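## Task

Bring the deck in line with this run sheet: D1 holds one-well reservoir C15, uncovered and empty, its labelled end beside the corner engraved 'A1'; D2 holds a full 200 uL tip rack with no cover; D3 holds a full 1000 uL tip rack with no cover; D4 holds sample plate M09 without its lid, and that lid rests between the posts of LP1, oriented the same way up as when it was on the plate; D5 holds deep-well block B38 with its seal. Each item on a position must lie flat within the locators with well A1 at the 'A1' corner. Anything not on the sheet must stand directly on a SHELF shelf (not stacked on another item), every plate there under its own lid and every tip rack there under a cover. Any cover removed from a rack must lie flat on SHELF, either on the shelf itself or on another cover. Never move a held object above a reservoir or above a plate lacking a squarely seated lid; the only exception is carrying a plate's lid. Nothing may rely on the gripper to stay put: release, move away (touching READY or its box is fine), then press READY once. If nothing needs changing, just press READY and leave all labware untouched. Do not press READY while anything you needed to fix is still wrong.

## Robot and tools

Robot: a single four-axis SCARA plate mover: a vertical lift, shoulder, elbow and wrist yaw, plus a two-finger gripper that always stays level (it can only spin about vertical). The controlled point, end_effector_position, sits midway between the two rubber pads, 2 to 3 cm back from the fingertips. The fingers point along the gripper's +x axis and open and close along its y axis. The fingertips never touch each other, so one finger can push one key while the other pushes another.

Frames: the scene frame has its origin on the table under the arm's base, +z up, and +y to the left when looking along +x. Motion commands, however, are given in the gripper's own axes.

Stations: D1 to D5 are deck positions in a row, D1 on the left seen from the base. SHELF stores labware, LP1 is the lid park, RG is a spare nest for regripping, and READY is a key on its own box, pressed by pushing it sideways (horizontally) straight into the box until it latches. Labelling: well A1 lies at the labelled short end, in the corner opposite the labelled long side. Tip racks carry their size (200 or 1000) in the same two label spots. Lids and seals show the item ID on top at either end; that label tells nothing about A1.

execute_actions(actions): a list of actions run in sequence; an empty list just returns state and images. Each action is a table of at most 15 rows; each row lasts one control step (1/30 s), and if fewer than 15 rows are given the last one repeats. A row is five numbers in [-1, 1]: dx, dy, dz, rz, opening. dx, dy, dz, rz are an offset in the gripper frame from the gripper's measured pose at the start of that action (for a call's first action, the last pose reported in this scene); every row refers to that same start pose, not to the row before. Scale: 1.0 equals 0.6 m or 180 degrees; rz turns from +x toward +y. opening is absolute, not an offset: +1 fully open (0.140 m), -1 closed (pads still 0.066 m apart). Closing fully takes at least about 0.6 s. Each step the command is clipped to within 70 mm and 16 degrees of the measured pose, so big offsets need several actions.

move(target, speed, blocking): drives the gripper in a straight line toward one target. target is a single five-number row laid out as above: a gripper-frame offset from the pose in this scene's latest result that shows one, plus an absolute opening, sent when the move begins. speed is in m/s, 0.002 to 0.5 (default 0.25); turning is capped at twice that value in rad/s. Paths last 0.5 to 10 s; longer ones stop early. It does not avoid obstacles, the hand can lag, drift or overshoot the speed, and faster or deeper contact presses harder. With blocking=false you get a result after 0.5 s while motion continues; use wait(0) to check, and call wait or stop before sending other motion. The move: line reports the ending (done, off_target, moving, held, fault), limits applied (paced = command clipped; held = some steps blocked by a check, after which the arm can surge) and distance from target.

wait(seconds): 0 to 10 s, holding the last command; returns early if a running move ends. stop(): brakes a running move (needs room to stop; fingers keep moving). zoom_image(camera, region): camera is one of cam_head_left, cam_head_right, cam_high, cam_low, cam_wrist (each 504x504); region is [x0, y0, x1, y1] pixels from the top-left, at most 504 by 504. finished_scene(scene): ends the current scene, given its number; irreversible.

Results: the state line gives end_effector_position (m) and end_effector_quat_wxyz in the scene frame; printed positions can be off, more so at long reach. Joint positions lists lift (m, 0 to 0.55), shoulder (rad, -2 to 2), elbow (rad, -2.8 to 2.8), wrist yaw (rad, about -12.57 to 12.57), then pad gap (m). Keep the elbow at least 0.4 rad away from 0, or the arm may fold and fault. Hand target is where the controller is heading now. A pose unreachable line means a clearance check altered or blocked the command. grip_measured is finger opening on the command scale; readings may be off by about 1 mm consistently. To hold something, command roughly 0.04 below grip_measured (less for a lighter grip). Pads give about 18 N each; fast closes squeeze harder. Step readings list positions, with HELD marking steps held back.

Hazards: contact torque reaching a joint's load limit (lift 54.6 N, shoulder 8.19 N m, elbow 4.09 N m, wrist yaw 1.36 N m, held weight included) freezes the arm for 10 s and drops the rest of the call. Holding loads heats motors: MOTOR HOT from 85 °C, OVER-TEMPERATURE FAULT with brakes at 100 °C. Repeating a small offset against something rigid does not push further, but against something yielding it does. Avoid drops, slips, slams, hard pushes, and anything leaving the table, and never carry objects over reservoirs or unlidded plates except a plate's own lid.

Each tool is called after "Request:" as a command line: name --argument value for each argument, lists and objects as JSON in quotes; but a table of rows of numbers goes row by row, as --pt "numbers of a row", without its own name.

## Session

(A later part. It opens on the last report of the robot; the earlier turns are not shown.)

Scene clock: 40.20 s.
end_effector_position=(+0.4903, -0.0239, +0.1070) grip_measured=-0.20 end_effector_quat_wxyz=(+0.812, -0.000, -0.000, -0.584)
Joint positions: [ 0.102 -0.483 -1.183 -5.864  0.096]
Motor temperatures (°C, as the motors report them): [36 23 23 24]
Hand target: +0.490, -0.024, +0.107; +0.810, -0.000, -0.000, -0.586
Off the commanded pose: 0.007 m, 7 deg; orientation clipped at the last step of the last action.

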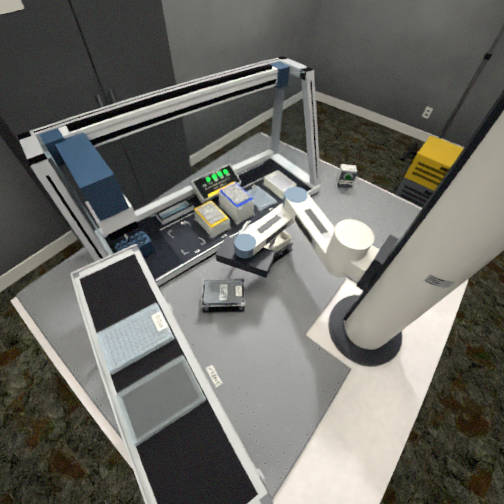

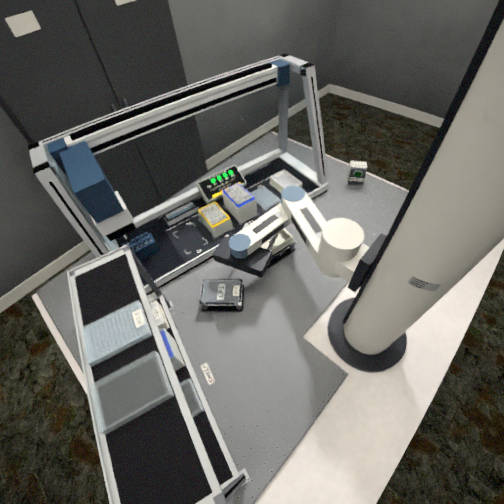

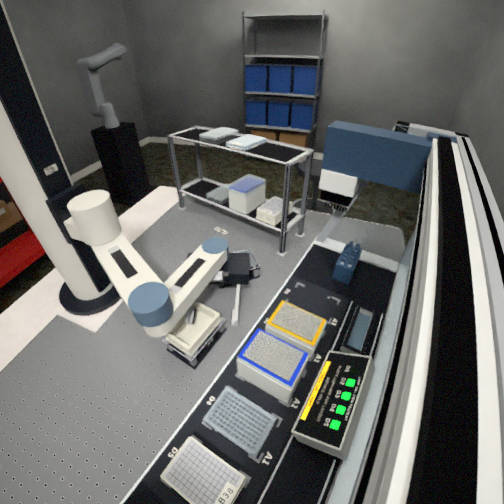

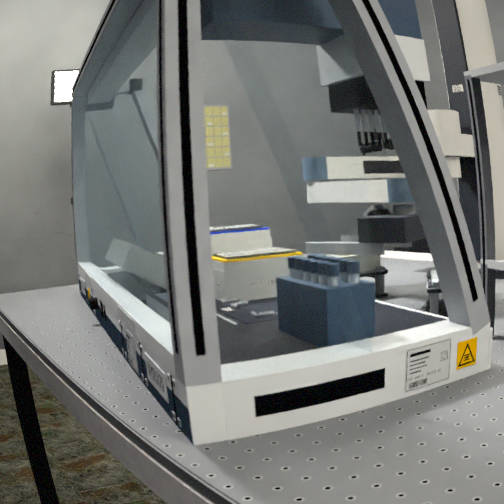

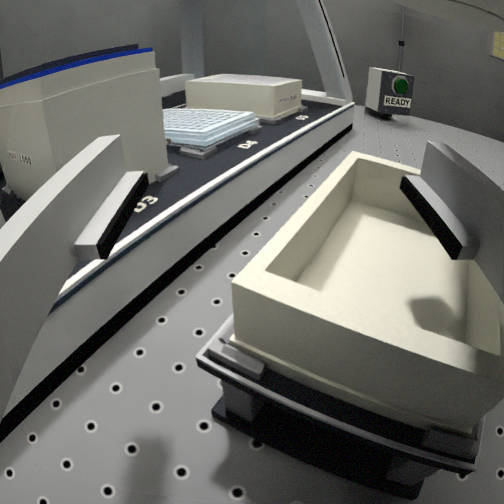

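Request:
execute_actions --actions '[[[0.00152,-0.00526,0,-0.0101,-0.2],[0.00455,-0.01577,0,-0.0303,-0.2],[0.00834,-0.02891,0,-0.05555,-0.2],[0.01213,-0.04205,0,-0.08079,-0.2],[0.01592,-0.05519,0,-0.10604,-0.2],[0.01971,-0.06833,0,-0.13129,-0.2],[0.023,-0.07972,0,-0.15317,-0.2],[0.02527,-0.0876,0,-0.16832,-0.2],[0.02527,-0.0876,0,-0.16832,-0.2],[0.02527,-0.0876,0,-0.16832,-0.2],[0.02527,-0.0876,-0.004,-0.16832,-0.2],[0.02527,-0.0876,-0.012,-0.16832,-0.2],[0.02527,-0.0876,-0.023,-0.16832,-0.2],[0.02527,-0.0876,-0.034,-0.16832,-0.2],[0.02527,-0.0876,-0.04133,-0.16832,-0.2]]]'

Scene clock: 41.53 s.
end_effector_position=(+0.4453, -0.0551, +0.0929) grip_measured=-0.20 end_effector_quat_wxyz=(+0.631, -0.000, -0.000, -0.776)
Joint positions: [ 0.088 -0.565 -1.269 -6.226  0.096]
Motor temperatures (°C, as the motors report them): [36 23 23 24]
Hand target: +0.445, -0.055, +0.082; +0.631, -0.000, -0.000, -0.776
Off the commanded pose: 0.011 m, 0 deg.
Step readings (end_effector_position):
0: (+0.4899, -0.0242, +0.1070)
1: (+0.4896, -0.0244, +0.1070)
2: (+0.4875, -0.0257, +0.1070)
4: (+0.4787, -0.0312, +0.1070)
8: (+0.4552, -0.0470, +0.1070)
15: end_effector_position above

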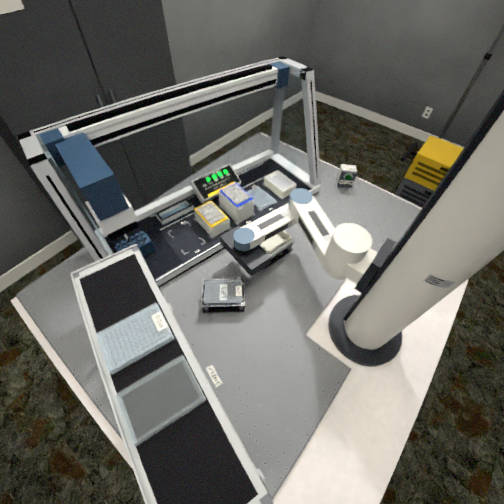

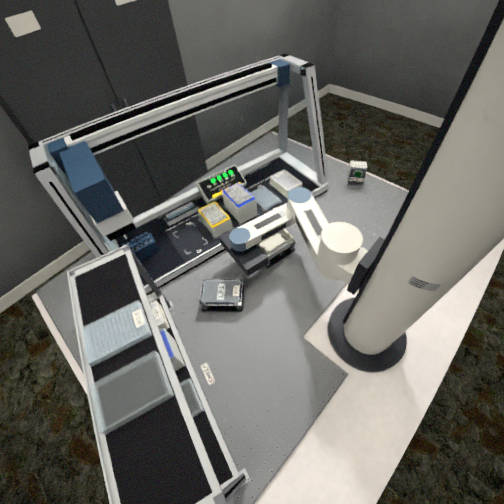

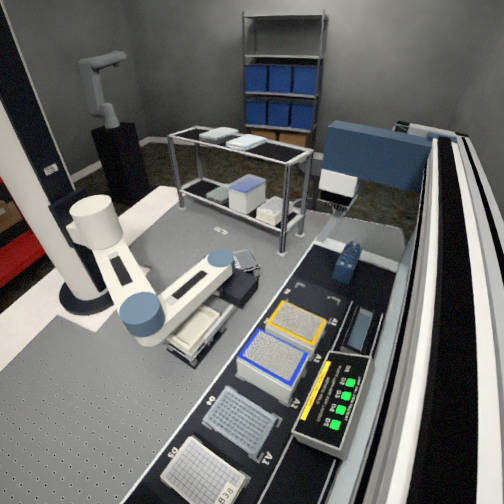

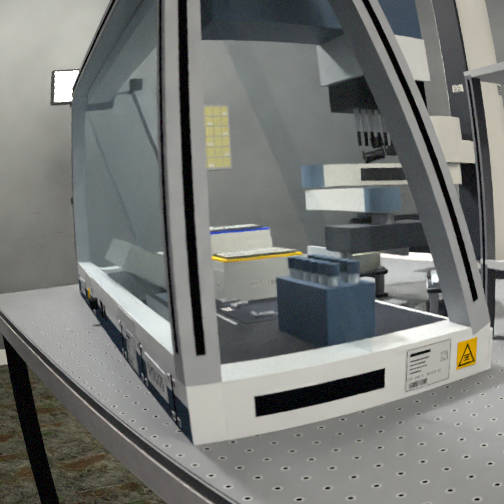

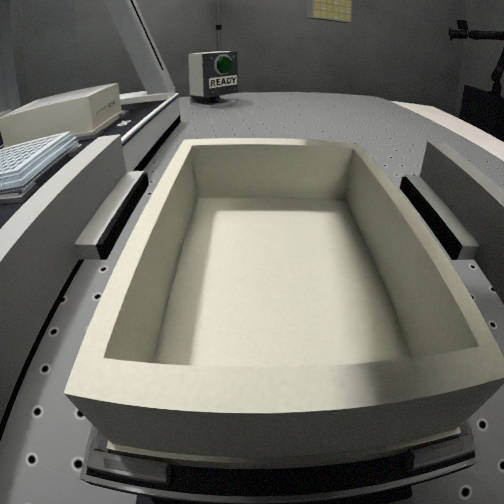

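Request:
execute_actions --actions '[[[0,0,-0.01783,0,-0.3],[0,0,-0.01783,0,-0.39],[0,0,-0.01783,0,-0.46],[0,0,-0.01783,0,-0.5],[0,0,-0.01783,0,-0.53],[0,0,-0.01783,0,-0.555],[0,0,-0.01783,0,-0.575],[0,0,-0.01783,0,-0.575],[0,0,-0.01783,0,-0.575],[0,0,-0.015,0,-0.575],[0,0,-0.009,0,-0.575],[0,0,-0.002,0,-0.575],[0,0,0.005,0,-0.575],[0,0,0.011,0,-0.575],[0,0,0.01517,0,-0.575]]]'

Scene clock: 43.13 s.
end_effector_position=(+0.4453, -0.0551, +0.0969) grip_measured=-0.53 end_effector_quat_wxyz=(+0.631, -0.000, -0.000, -0.776)
Joint positions: [ 0.092 -0.565 -1.269 -6.226  0.083]
Motor temperatures (°C, as the motors report them): [36 23 23 24]
Hand target: +0.445, -0.055, +0.102; +0.631, -0.000, -0.000, -0.776
Off the commanded pose: 0.005 m, 0 deg.
Step readings (end_effector_position):
0: (+0.4453, -0.0551, +0.0822)
1: (+0.4453, -0.0551, +0.0822)
2: (+0.4453, -0.0551, +0.0822)
4: (+0.4453, -0.0551, +0.0822)
8: (+0.4453, -0.0551, +0.0822)
15: end_effector_position above

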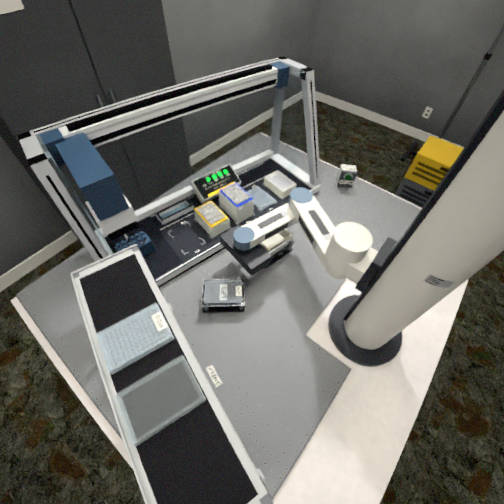

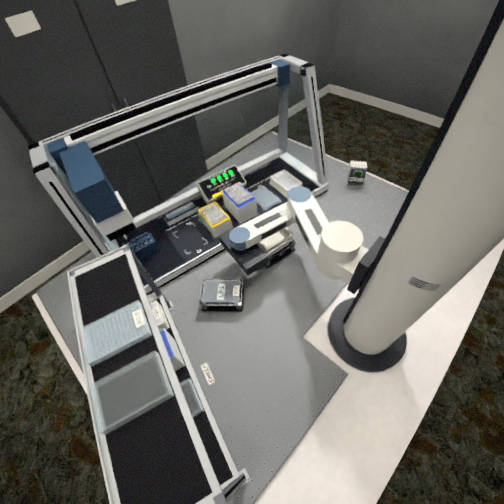

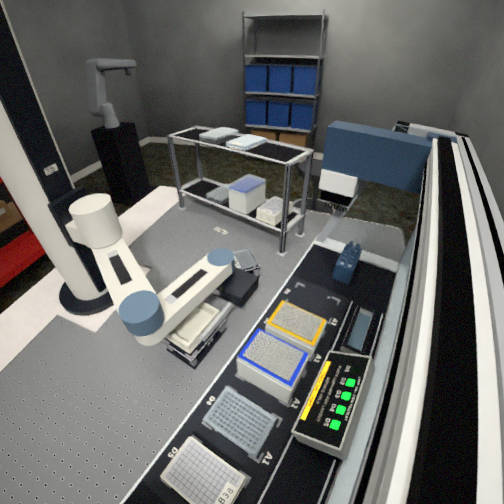

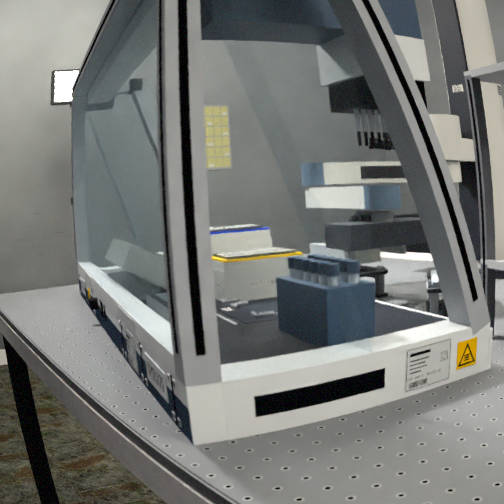

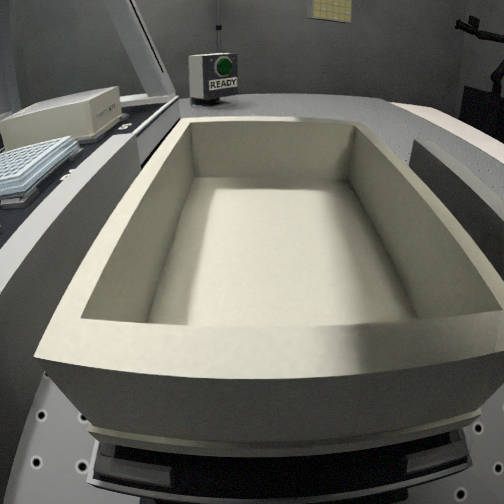

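Request:
zoom_image --camera "cam_wrist" --region '[170, 35, 260, 125]'

Region (170, 35, 260, 125) of cam_wrist's 504x504 image, scaled by 5.600, with more detail than that image has.

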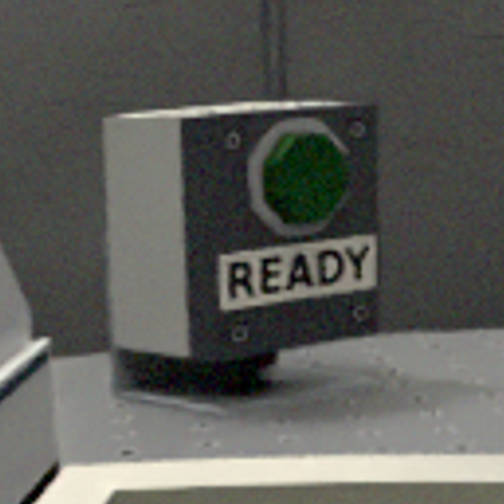

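Request:
execute_actions --actions '[[[-0.0063,0.00253,0.0085,0.00745,-0.575],[-0.01681,0.00675,0.0085,0.01988,-0.575],[-0.03152,0.01266,0.0085,0.03727,-0.575],[-0.05043,0.02025,0.0085,0.05964,-0.575],[-0.0706,0.02835,0.0085,0.08349,-0.575],[-0.09077,0.03645,0.0085,0.10735,-0.575],[-0.11094,0.04455,0.0085,0.1312,-0.575],[-0.13111,0.05265,0.0085,0.15506,-0.575],[-0.15128,0.06075,0.0085,0.17891,-0.575],[-0.17145,0.06885,0.0085,0.20277,-0.575],[-0.19162,0.07695,0.0085,0.22662,-0.575],[-0.2118,0.08505,0.0085,0.25048,-0.575],[-0.23197,0.09315,0.0085,0.27433,-0.575],[-0.25214,0.10125,0.0085,0.29819,-0.575],[-0.27231,0.10935,0.0085,0.32204,-0.575]]]'

Scene clock: 44.83 s.
end_effector_position=(+0.5121, +0.0628, +0.1020) grip_measured=-0.53 end_effector_quat_wxyz=(+0.886, -0.000, -0.000, -0.465)
Joint positions: [ 0.097 -0.221 -1.284 -5.744  0.083]
Motor temperatures (°C, as the motors report them): [36 23 23 24]
Hand target: +0.529, +0.091, +0.102; +0.926, -0.000, -0.000, -0.379
Off the commanded pose: 0.042 m, 12 deg; orientation clipped at the last step of the last action.
Step readings (end_effector_position):
0: (+0.4453, -0.0551, +0.1020)
1: (+0.4454, -0.0550, +0.1020)
2: (+0.4464, -0.0536, +0.1020)
4: (+0.4513, -0.0456, +0.1020)
8: (+0.4690, -0.0141, +0.1020)
15: end_effector_position above

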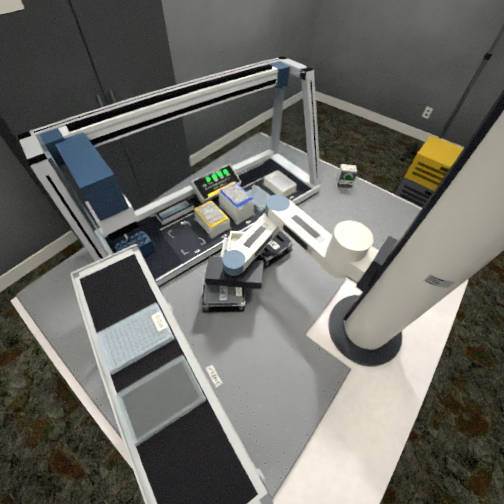

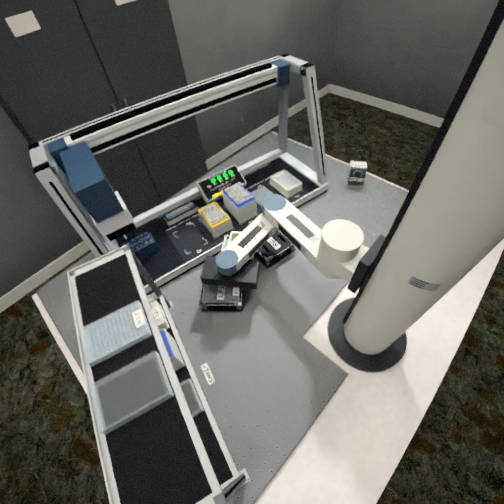

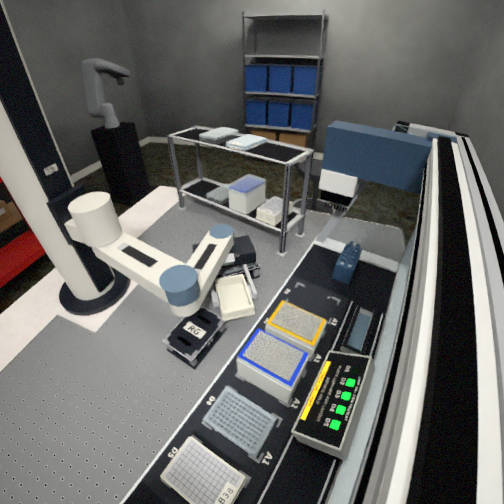

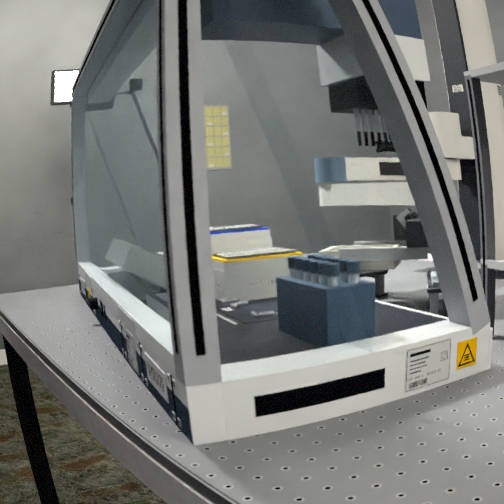

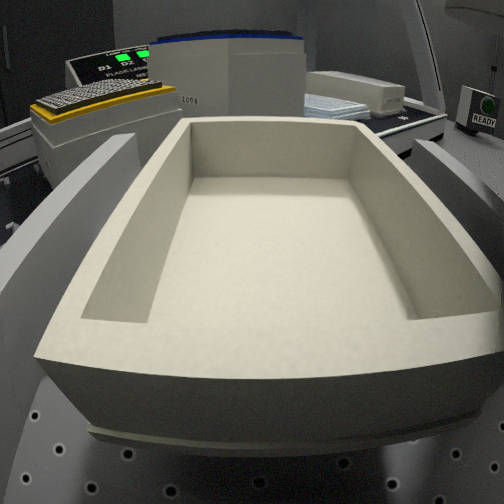

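Request:
execute_actions --actions '[[[-0.026,0.0573,0,0.06911,-0.575],[-0.03177,0.07082,0,0.08518,-0.575],[-0.03952,0.0889,0,0.10663,-0.575],[-0.04828,0.10808,0,0.12987,-0.575],[-0.05705,0.12727,0,0.15311,-0.575],[-0.0647,0.1477,0,0.17634,-0.575],[-0.07225,0.168,0,0.19958,-0.575],[-0.0764,0.18713,0,0.21922,-0.575],[-0.07527,0.203,0,0.23173,-0.575],[-0.0685,0.21775,0,0.23889,-0.575],[-0.05632,0.22912,-0.002,0.23889,-0.575],[-0.0429,0.24162,-0.004,0.23889,-0.575],[-0.0295,0.25412,-0.007,0.23889,-0.575],[-0.01608,0.26663,-0.01,0.23889,-0.575],[-0.00268,0.27913,-0.012,0.23889,-0.575]]]'

Scene clock: 46.93 s.
end_effector_position=(+0.6201, +0.1597, +0.0985) grip_measured=-0.53 end_effector_quat_wxyz=(+0.994, -0.000, -0.000, -0.111)
Joint positions: [ 0.093 -0.169 -1.538 -4.798  0.083]
Motor temperatures (°C, as the motors report them): [36 23 23 24]
Hand target: +0.641, +0.154, +0.095; +0.994, -0.000, -0.000, -0.109
Off the commanded pose: 0.029 m, 0 deg.
Step readings (end_effector_position):
0: (+0.5286, +0.0913, +0.1020)
1: (+0.5289, +0.0916, +0.1020)
2: (+0.5312, +0.0948, +0.1020)
4: (+0.5381, +0.1080, +0.1020)
8: (+0.5571, +0.1447, +0.1020)
15: end_effector_position above

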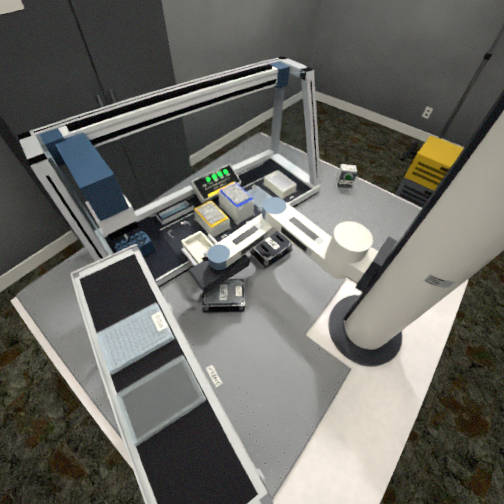

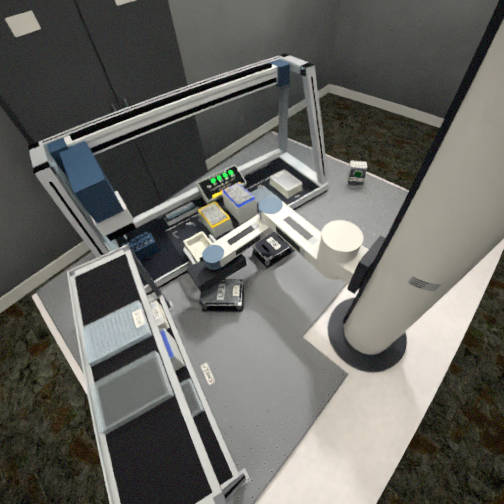

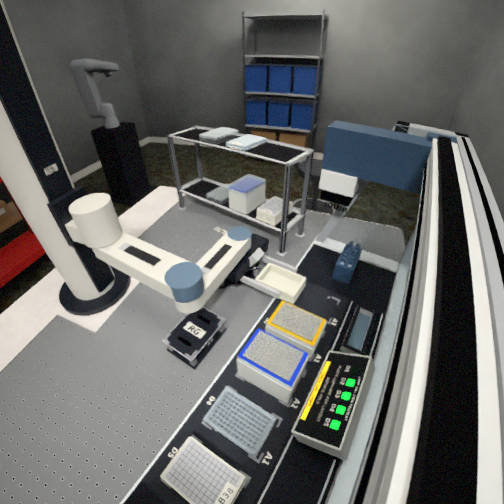

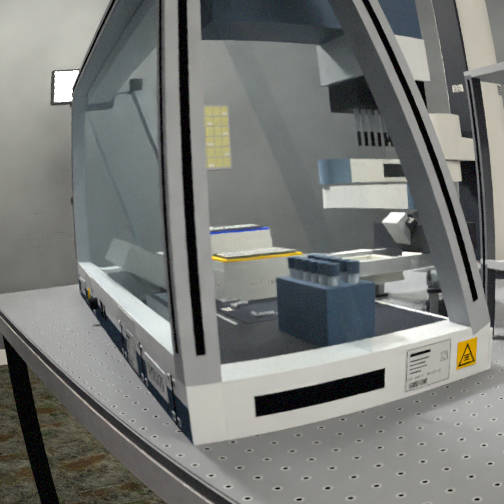

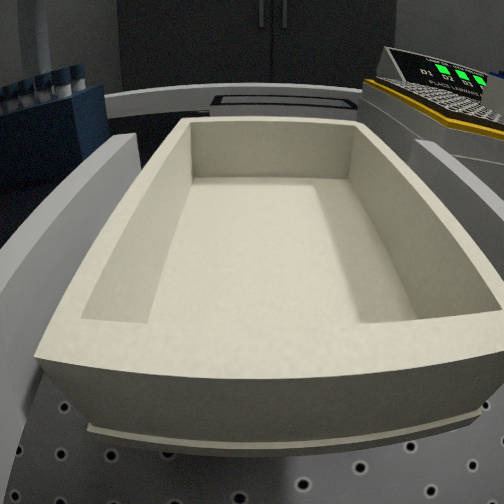

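Request:
execute_actions --actions '[[[0.0433,0.004,-0.007,0.00207,-0.575],[0.0567,0.008,-0.008,0.00207,-0.575],[0.0733,0.0105,-0.009,0.00207,-0.575],[0.0917,0.0105,-0.01,0.00207,-0.575],[0.11,0.0106,-0.01083,0.00207,-0.575],[0.1283,0.0107,-0.01083,0.00207,-0.575],[0.145,0.0108,-0.01083,0.00207,-0.575],[0.1583,0.0108,-0.01083,0.00207,-0.575],[0.1683,0.01085,-0.01083,0.00207,-0.575],[0.17372,0.01085,-0.01083,0.00207,-0.575]]]'

Scene clock: 47.87 s.
end_effector_position=(+0.7229, +0.1428, +0.0920) grip_measured=-0.53 end_effector_quat_wxyz=(+0.994, -0.000, -0.000, -0.108)
Joint positions: [ 0.087 -0.097 -2.058 -4.344  0.083]
Motor temperatures (°C, as the motors report them): [36 23 23 24]
Hand target: +0.723, +0.143, +0.092; +0.994, -0.000, -0.000, -0.108
Off the commanded pose: 0.000 m, 0 deg.
Step readings (end_effector_position):
0: (+0.6415, +0.1542, +0.0948)
1: (+0.6417, +0.1543, +0.0948)
2: (+0.6438, +0.1553, +0.0946)
4: (+0.6551, +0.1560, +0.0936)
8: (+0.6882, +0.1454, +0.0920)
15: end_effector_position above

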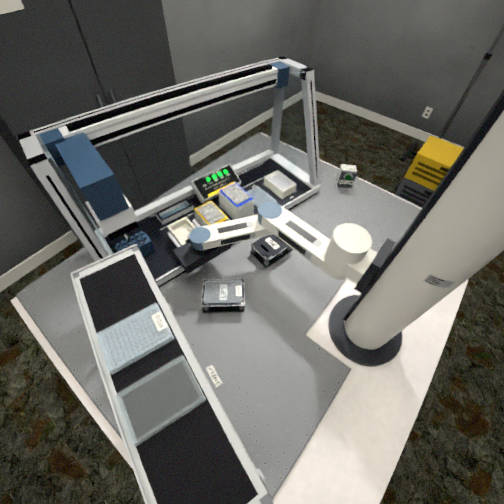

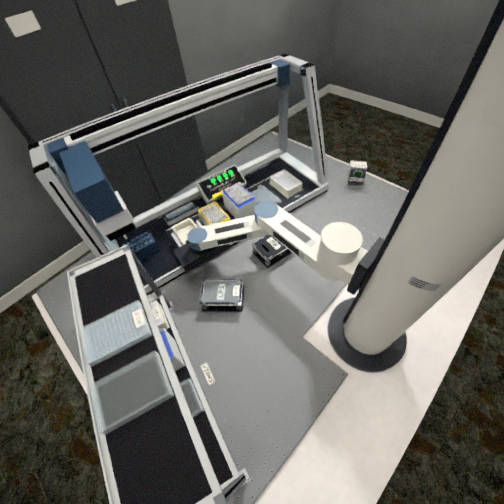

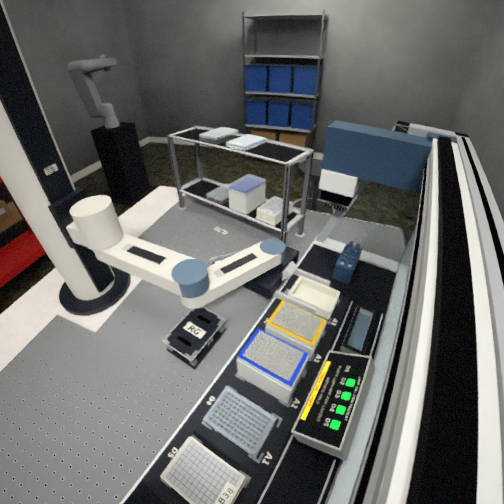

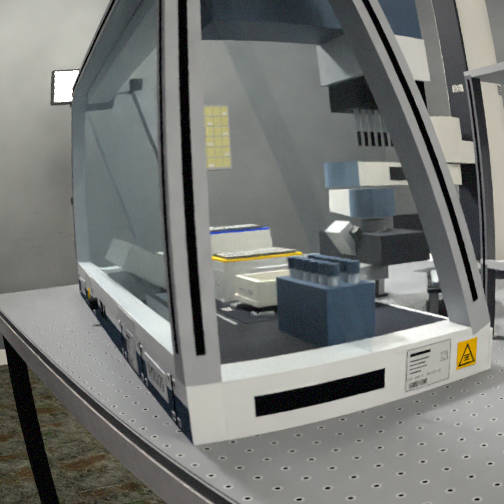

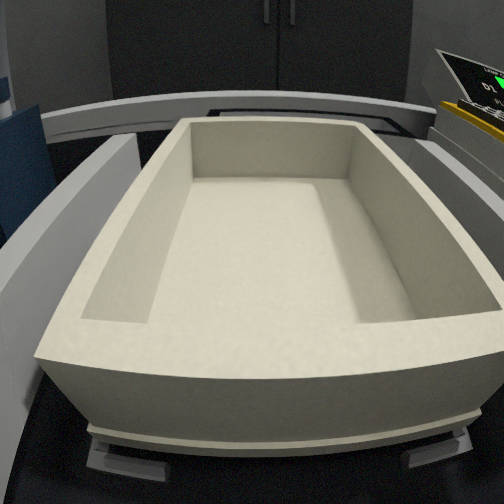

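Request:
wait --seconds 0

Request:
zoom_image --camera "cam_wrist" --region '[60, 400, 200, 504]'

Request:
zoom_image --camera "cam_wrist" --region '[364, 400, 504, 504]'

Scene clock: 48.00 s.
end_effector_position=(+0.7232, +0.1431, +0.0920) grip_measured=-0.53 end_effector_quat_wxyz=(+0.994, -0.000, -0.000, -0.108)
Joint positions: [ 0.087 -0.096 -2.061 -4.342  0.083]
Motor temperatures (°C, as the motors report them): [36 23 23 24]
Hand target: +0.723, +0.143, +0.092; +0.994, -0.000, -0.000, -0.108
Off the commanded pose: 0.000 m, 0 deg.

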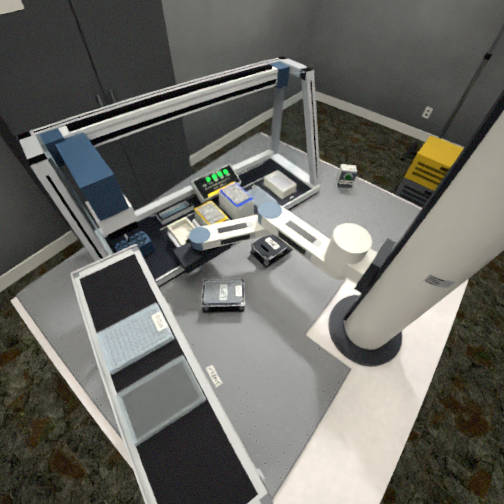

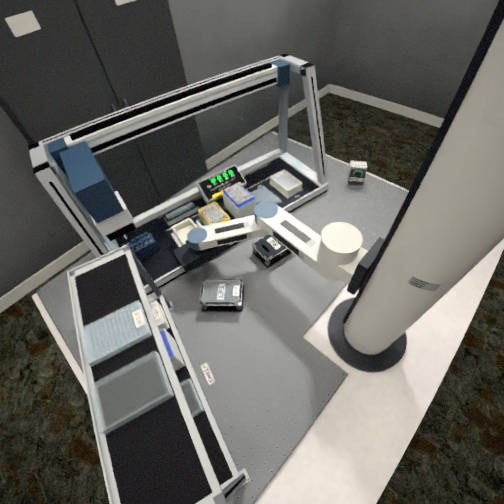

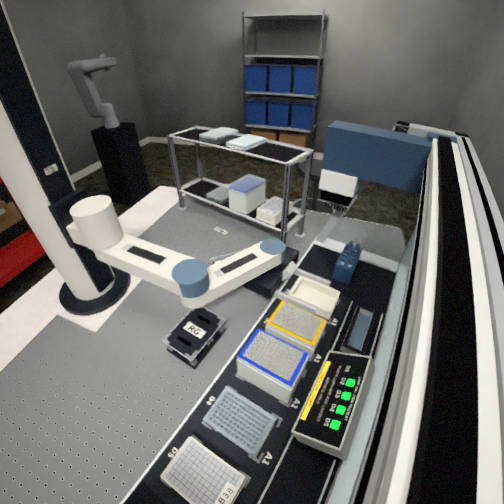

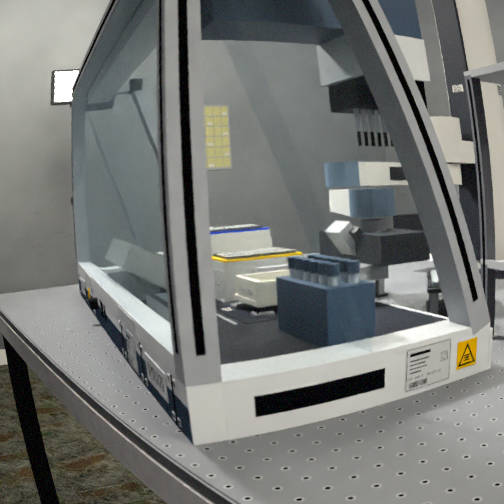

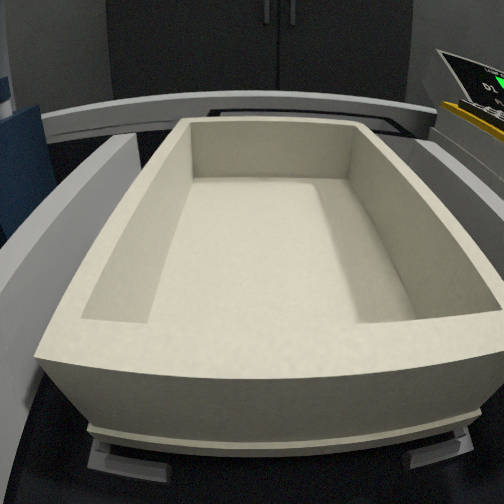

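Region (60, 400, 200, 504) of cam_wrist's 504x504 image, scaled by 3.600, with more detail than that image has; it fills the top 374 rows of this view, and the rest is white.

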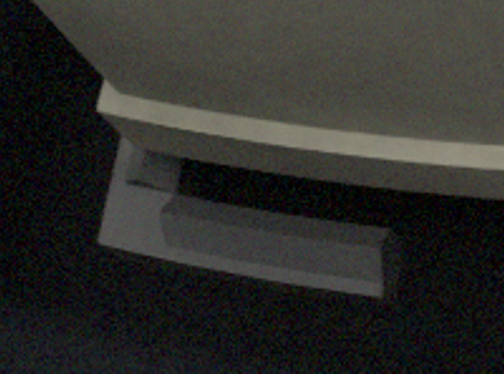

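Region (364, 400, 504, 504) of cam_wrist's 504x504 image, scaled by 3.600, with more detail than that image has; it fills the top 374 rows of this view, and the rest is white.

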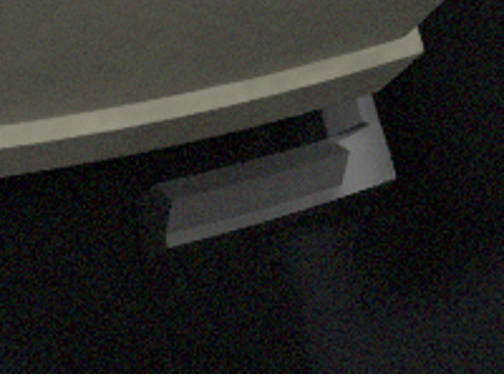

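Request:
execute_actions --actions '[[[0,0,-0.004,0,-0.575],[0,0,-0.009,0,-0.575],[0,0,-0.013,0,-0.575],[0,0,-0.016,0,-0.575],[0,0,-0.018,0,-0.575],[0,0,-0.0193,0,-0.575],[0,0,-0.02,0,-0.575],[0,0,-0.02,0,-0.575],[0,0,-0.02,0,-0.55],[0,0,-0.02,0,-0.5],[0,0,-0.02,0,-0.4],[0,0,-0.02,0,-0.3],[0,0,-0.02,0,-0.2],[0,0,-0.017,0,-0.1],[0,0,-0.012,0,-0.05]]]'

Scene clock: 49.13 s.
end_effector_position=(+0.7232, +0.1431, +0.0814) grip_measured=-0.08 end_effector_quat_wxyz=(+0.994, -0.000, -0.000, -0.108)
Joint positions: [ 0.076 -0.096 -2.061 -4.342  0.1  ]
Motor temperatures (°C, as the motors report them): [36 23 23 24]
Hand target: +0.723, +0.143, +0.085; +0.994, -0.000, -0.000, -0.108
Off the commanded pose: 0.003 m, 0 deg.
Step readings (end_effector_position):
0: (+0.7232, +0.1431, +0.0920)
1: (+0.7232, +0.1431, +0.0919)
2: (+0.7232, +0.1431, +0.0904)
4: (+0.7232, +0.1431, +0.0851)
8: (+0.7232, +0.1431, +0.0798)
15: end_effector_position above

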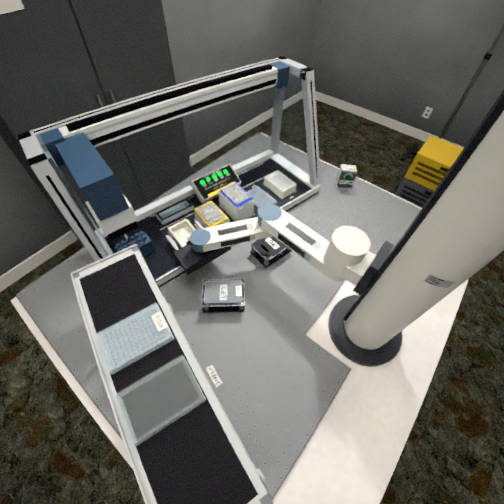

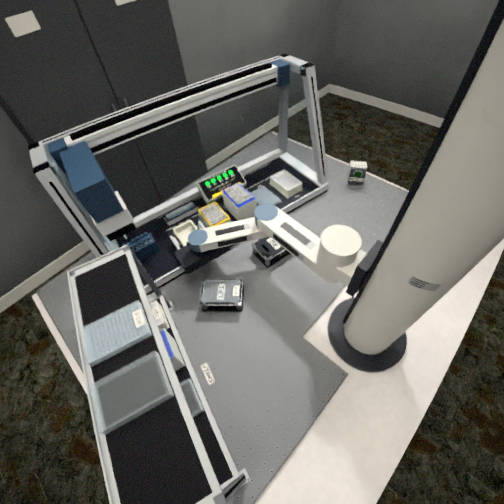

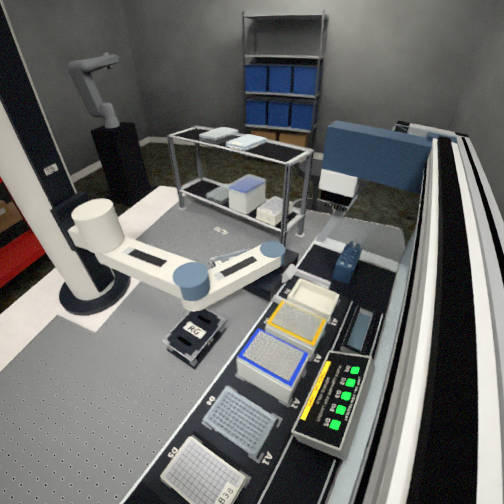

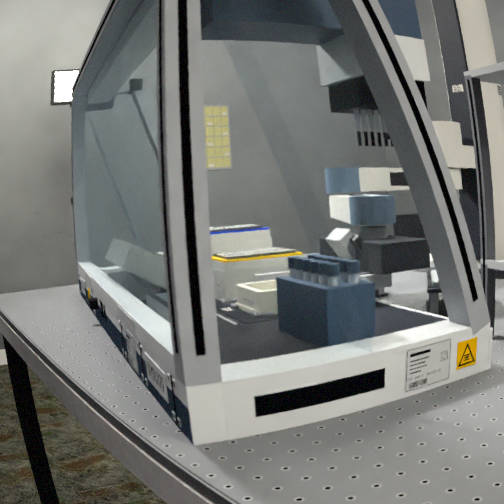

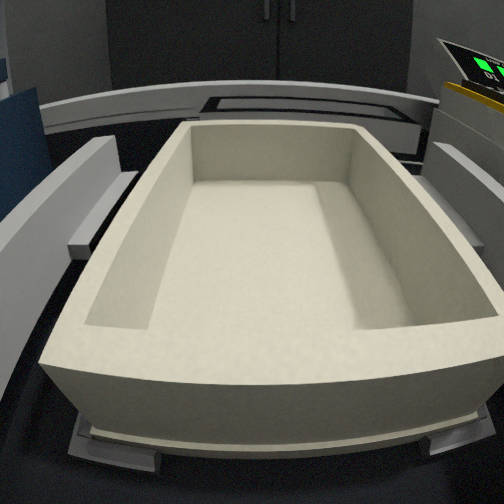

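Request:
zoom_image --camera "cam_low" --region '[200, 240, 310, 340]'

Request:
zoom_image --camera "cam_high" --region '[250, 250, 380, 360]'

Region (200, 240, 310, 340) of cam_low's 504x504 image, scaled by 4.582, with more detail than that image has; it fills the top 458 rows of this view, and the rest is white.

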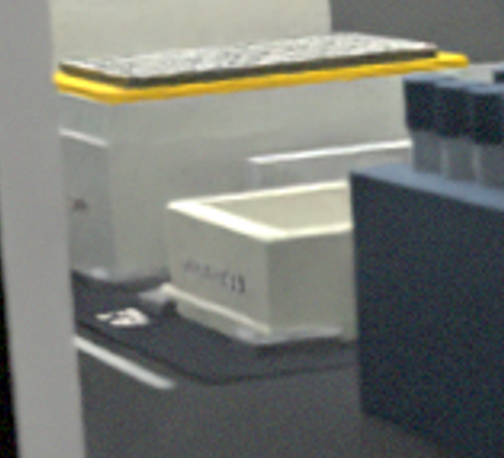

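Region (250, 250, 380, 360) of cam_high's 504x504 image, scaled by 3.877, with more detail than that image has; it fills the top 426 rows of this view, and the rest is white.

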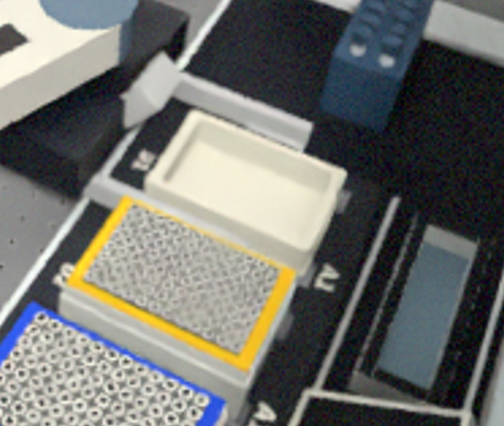

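Request:
execute_actions --actions '[[[-0.00667,0,0.012,0,-0.05],[-0.01833,0,0.02,0,-0.05],[-0.035,0,0.028,0,-0.05],[-0.055,0,0.0327,0,-0.05],[-0.07667,0,0.0327,0,-0.05],[-0.09833,0,0.0327,0,-0.05],[-0.12,0,0.0327,0,-0.05],[-0.14167,0,0.0327,0,-0.05],[-0.16167,0,0.0327,0,-0.05],[-0.17833,0,0.0327,0,-0.05],[-0.18833,-0.00667,0.0327,0,-0.05],[-0.19333,-0.02,0.0327,0,-0.05],[-0.19333,-0.04,0.0327,0,-0.05],[-0.19333,-0.065,0.0327,0,-0.05],[-0.19333,-0.09167,0.0327,0,-0.05]]]'

Scene clock: 50.63 s.
end_effector_position=(+0.6139, +0.1633, +0.1010) grip_measured=-0.05 end_effector_quat_wxyz=(+0.995, -0.000, -0.000, -0.096)
Joint positions: [ 0.096 -0.174 -1.504 -4.798  0.101]
Motor temperatures (°C, as the motors report them): [36 23 23 24]
Hand target: +0.606, +0.122, +0.101; +0.994, -0.000, -0.000, -0.112
Off the commanded pose: 0.052 m, 1 deg.
Step readings (end_effector_position):
0: (+0.7232, +0.1431, +0.0848)
1: (+0.7231, +0.1431, +0.0849)
2: (+0.7216, +0.1433, +0.0863)
4: (+0.7126, +0.1457, +0.0940)
8: (+0.6789, +0.1567, +0.1011)
15: end_effector_position above

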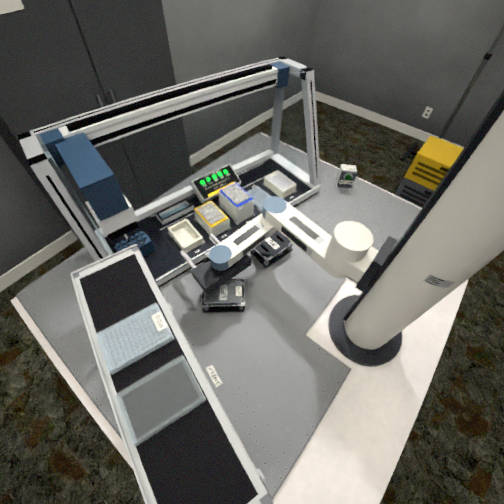

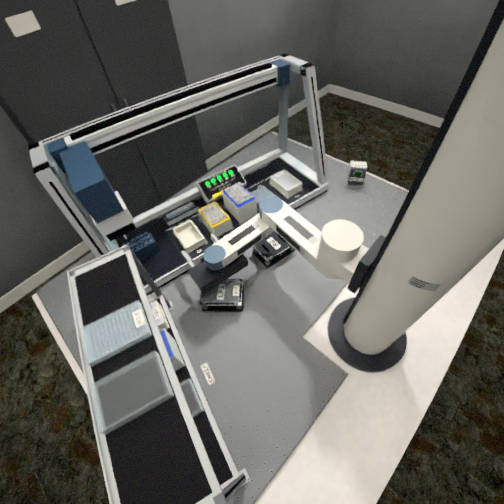

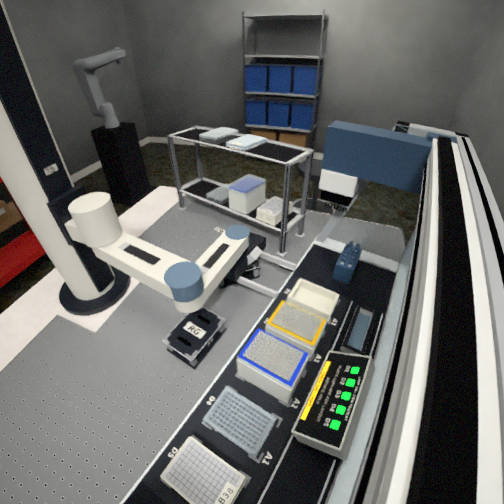

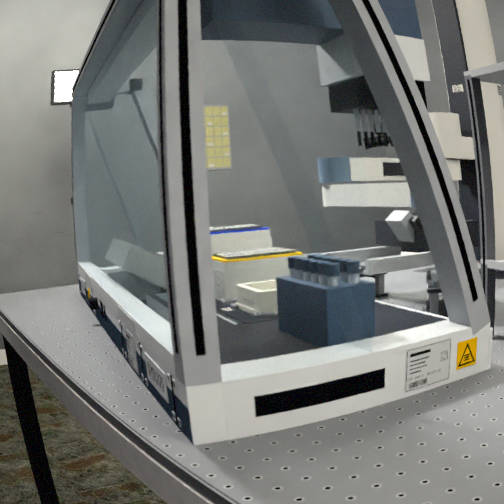

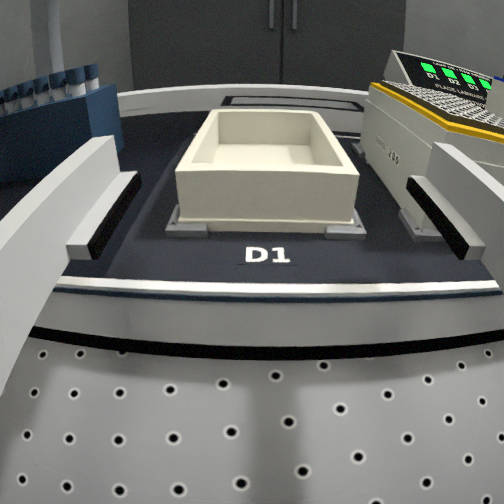

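Request:
execute_actions --actions '[[[-0.008,-0.0801,0,-0.00723,-0.05],[-0.0115,-0.1001,0,-0.00723,-0.05],[-0.01315,-0.1268,0,-0.00723,-0.05],[-0.0139,-0.1584,0,-0.00723,-0.05],[-0.0146,-0.1901,0,-0.00723,-0.05],[-0.0153,-0.2218,0,-0.00723,-0.05],[-0.016,-0.2534,0,-0.00723,-0.05],[-0.01675,-0.2851,0,-0.00723,-0.05],[-0.0175,-0.3167,0,-0.00723,-0.05],[-0.0182,-0.3484,0,-0.00723,-0.05],[-0.0189,-0.38,0,-0.00723,-0.05],[-0.0196,-0.4117,0,-0.00723,-0.05],[-0.0203,-0.4434,0,-0.00723,-0.05],[-0.0211,-0.475,0,-0.00723,-0.05],[-0.0218,-0.5067,0,-0.00723,-0.05]]]'

Scene clock: 52.13 s.
end_effector_position=(+0.5729, -0.0119, +0.1010) grip_measured=-0.05 end_effector_quat_wxyz=(+0.991, -0.000, -0.000, -0.136)
Joint positions: [ 0.096 -0.814 -1.056 -4.686  0.101]
Motor temperatures (°C, as the motors report them): [36 23 23 24]
Hand target: +0.558, -0.060, +0.101; +0.991, -0.000, -0.000, -0.132
Off the commanded pose: 0.124 m, 3 deg; position clipped at the last step of the last action.
Step readings (end_effector_position):
0: (+0.6059, +0.1214, +0.1010)
1: (+0.6057, +0.1213, +0.1010)
2: (+0.6042, +0.1204, +0.1010)
4: (+0.5982, +0.1142, +0.1010)
8: (+0.5893, +0.0752, +0.1010)
15: end_effector_position above

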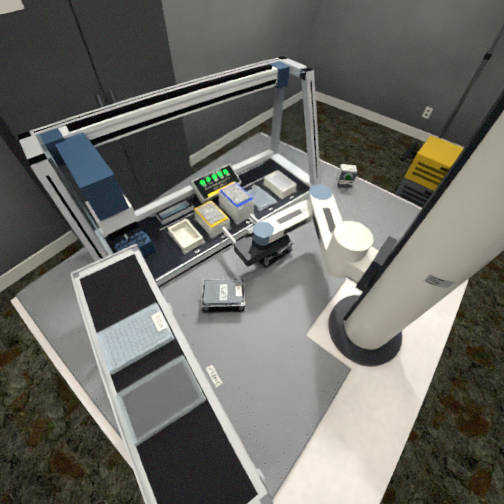

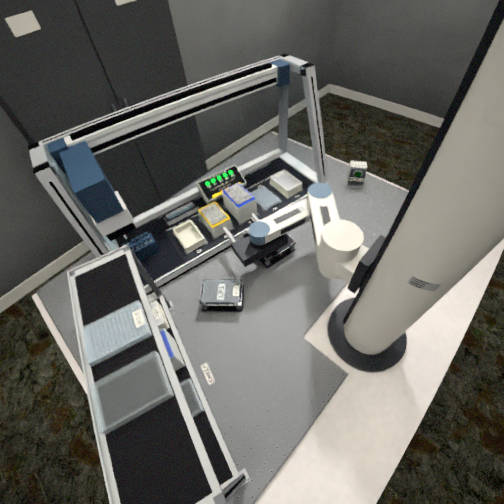

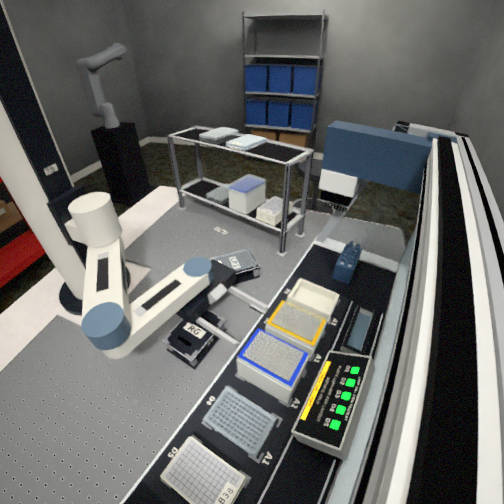

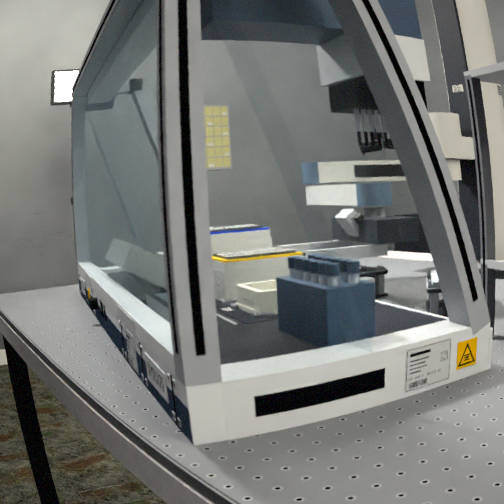

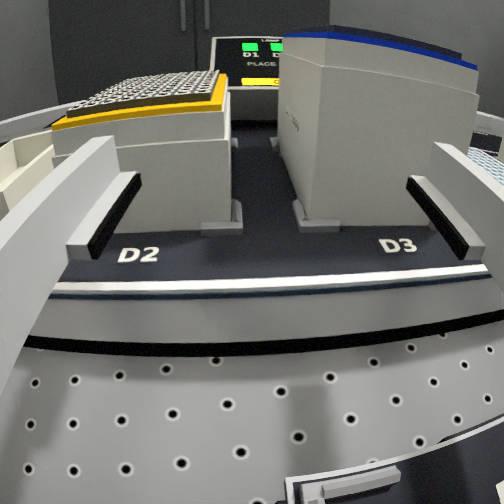

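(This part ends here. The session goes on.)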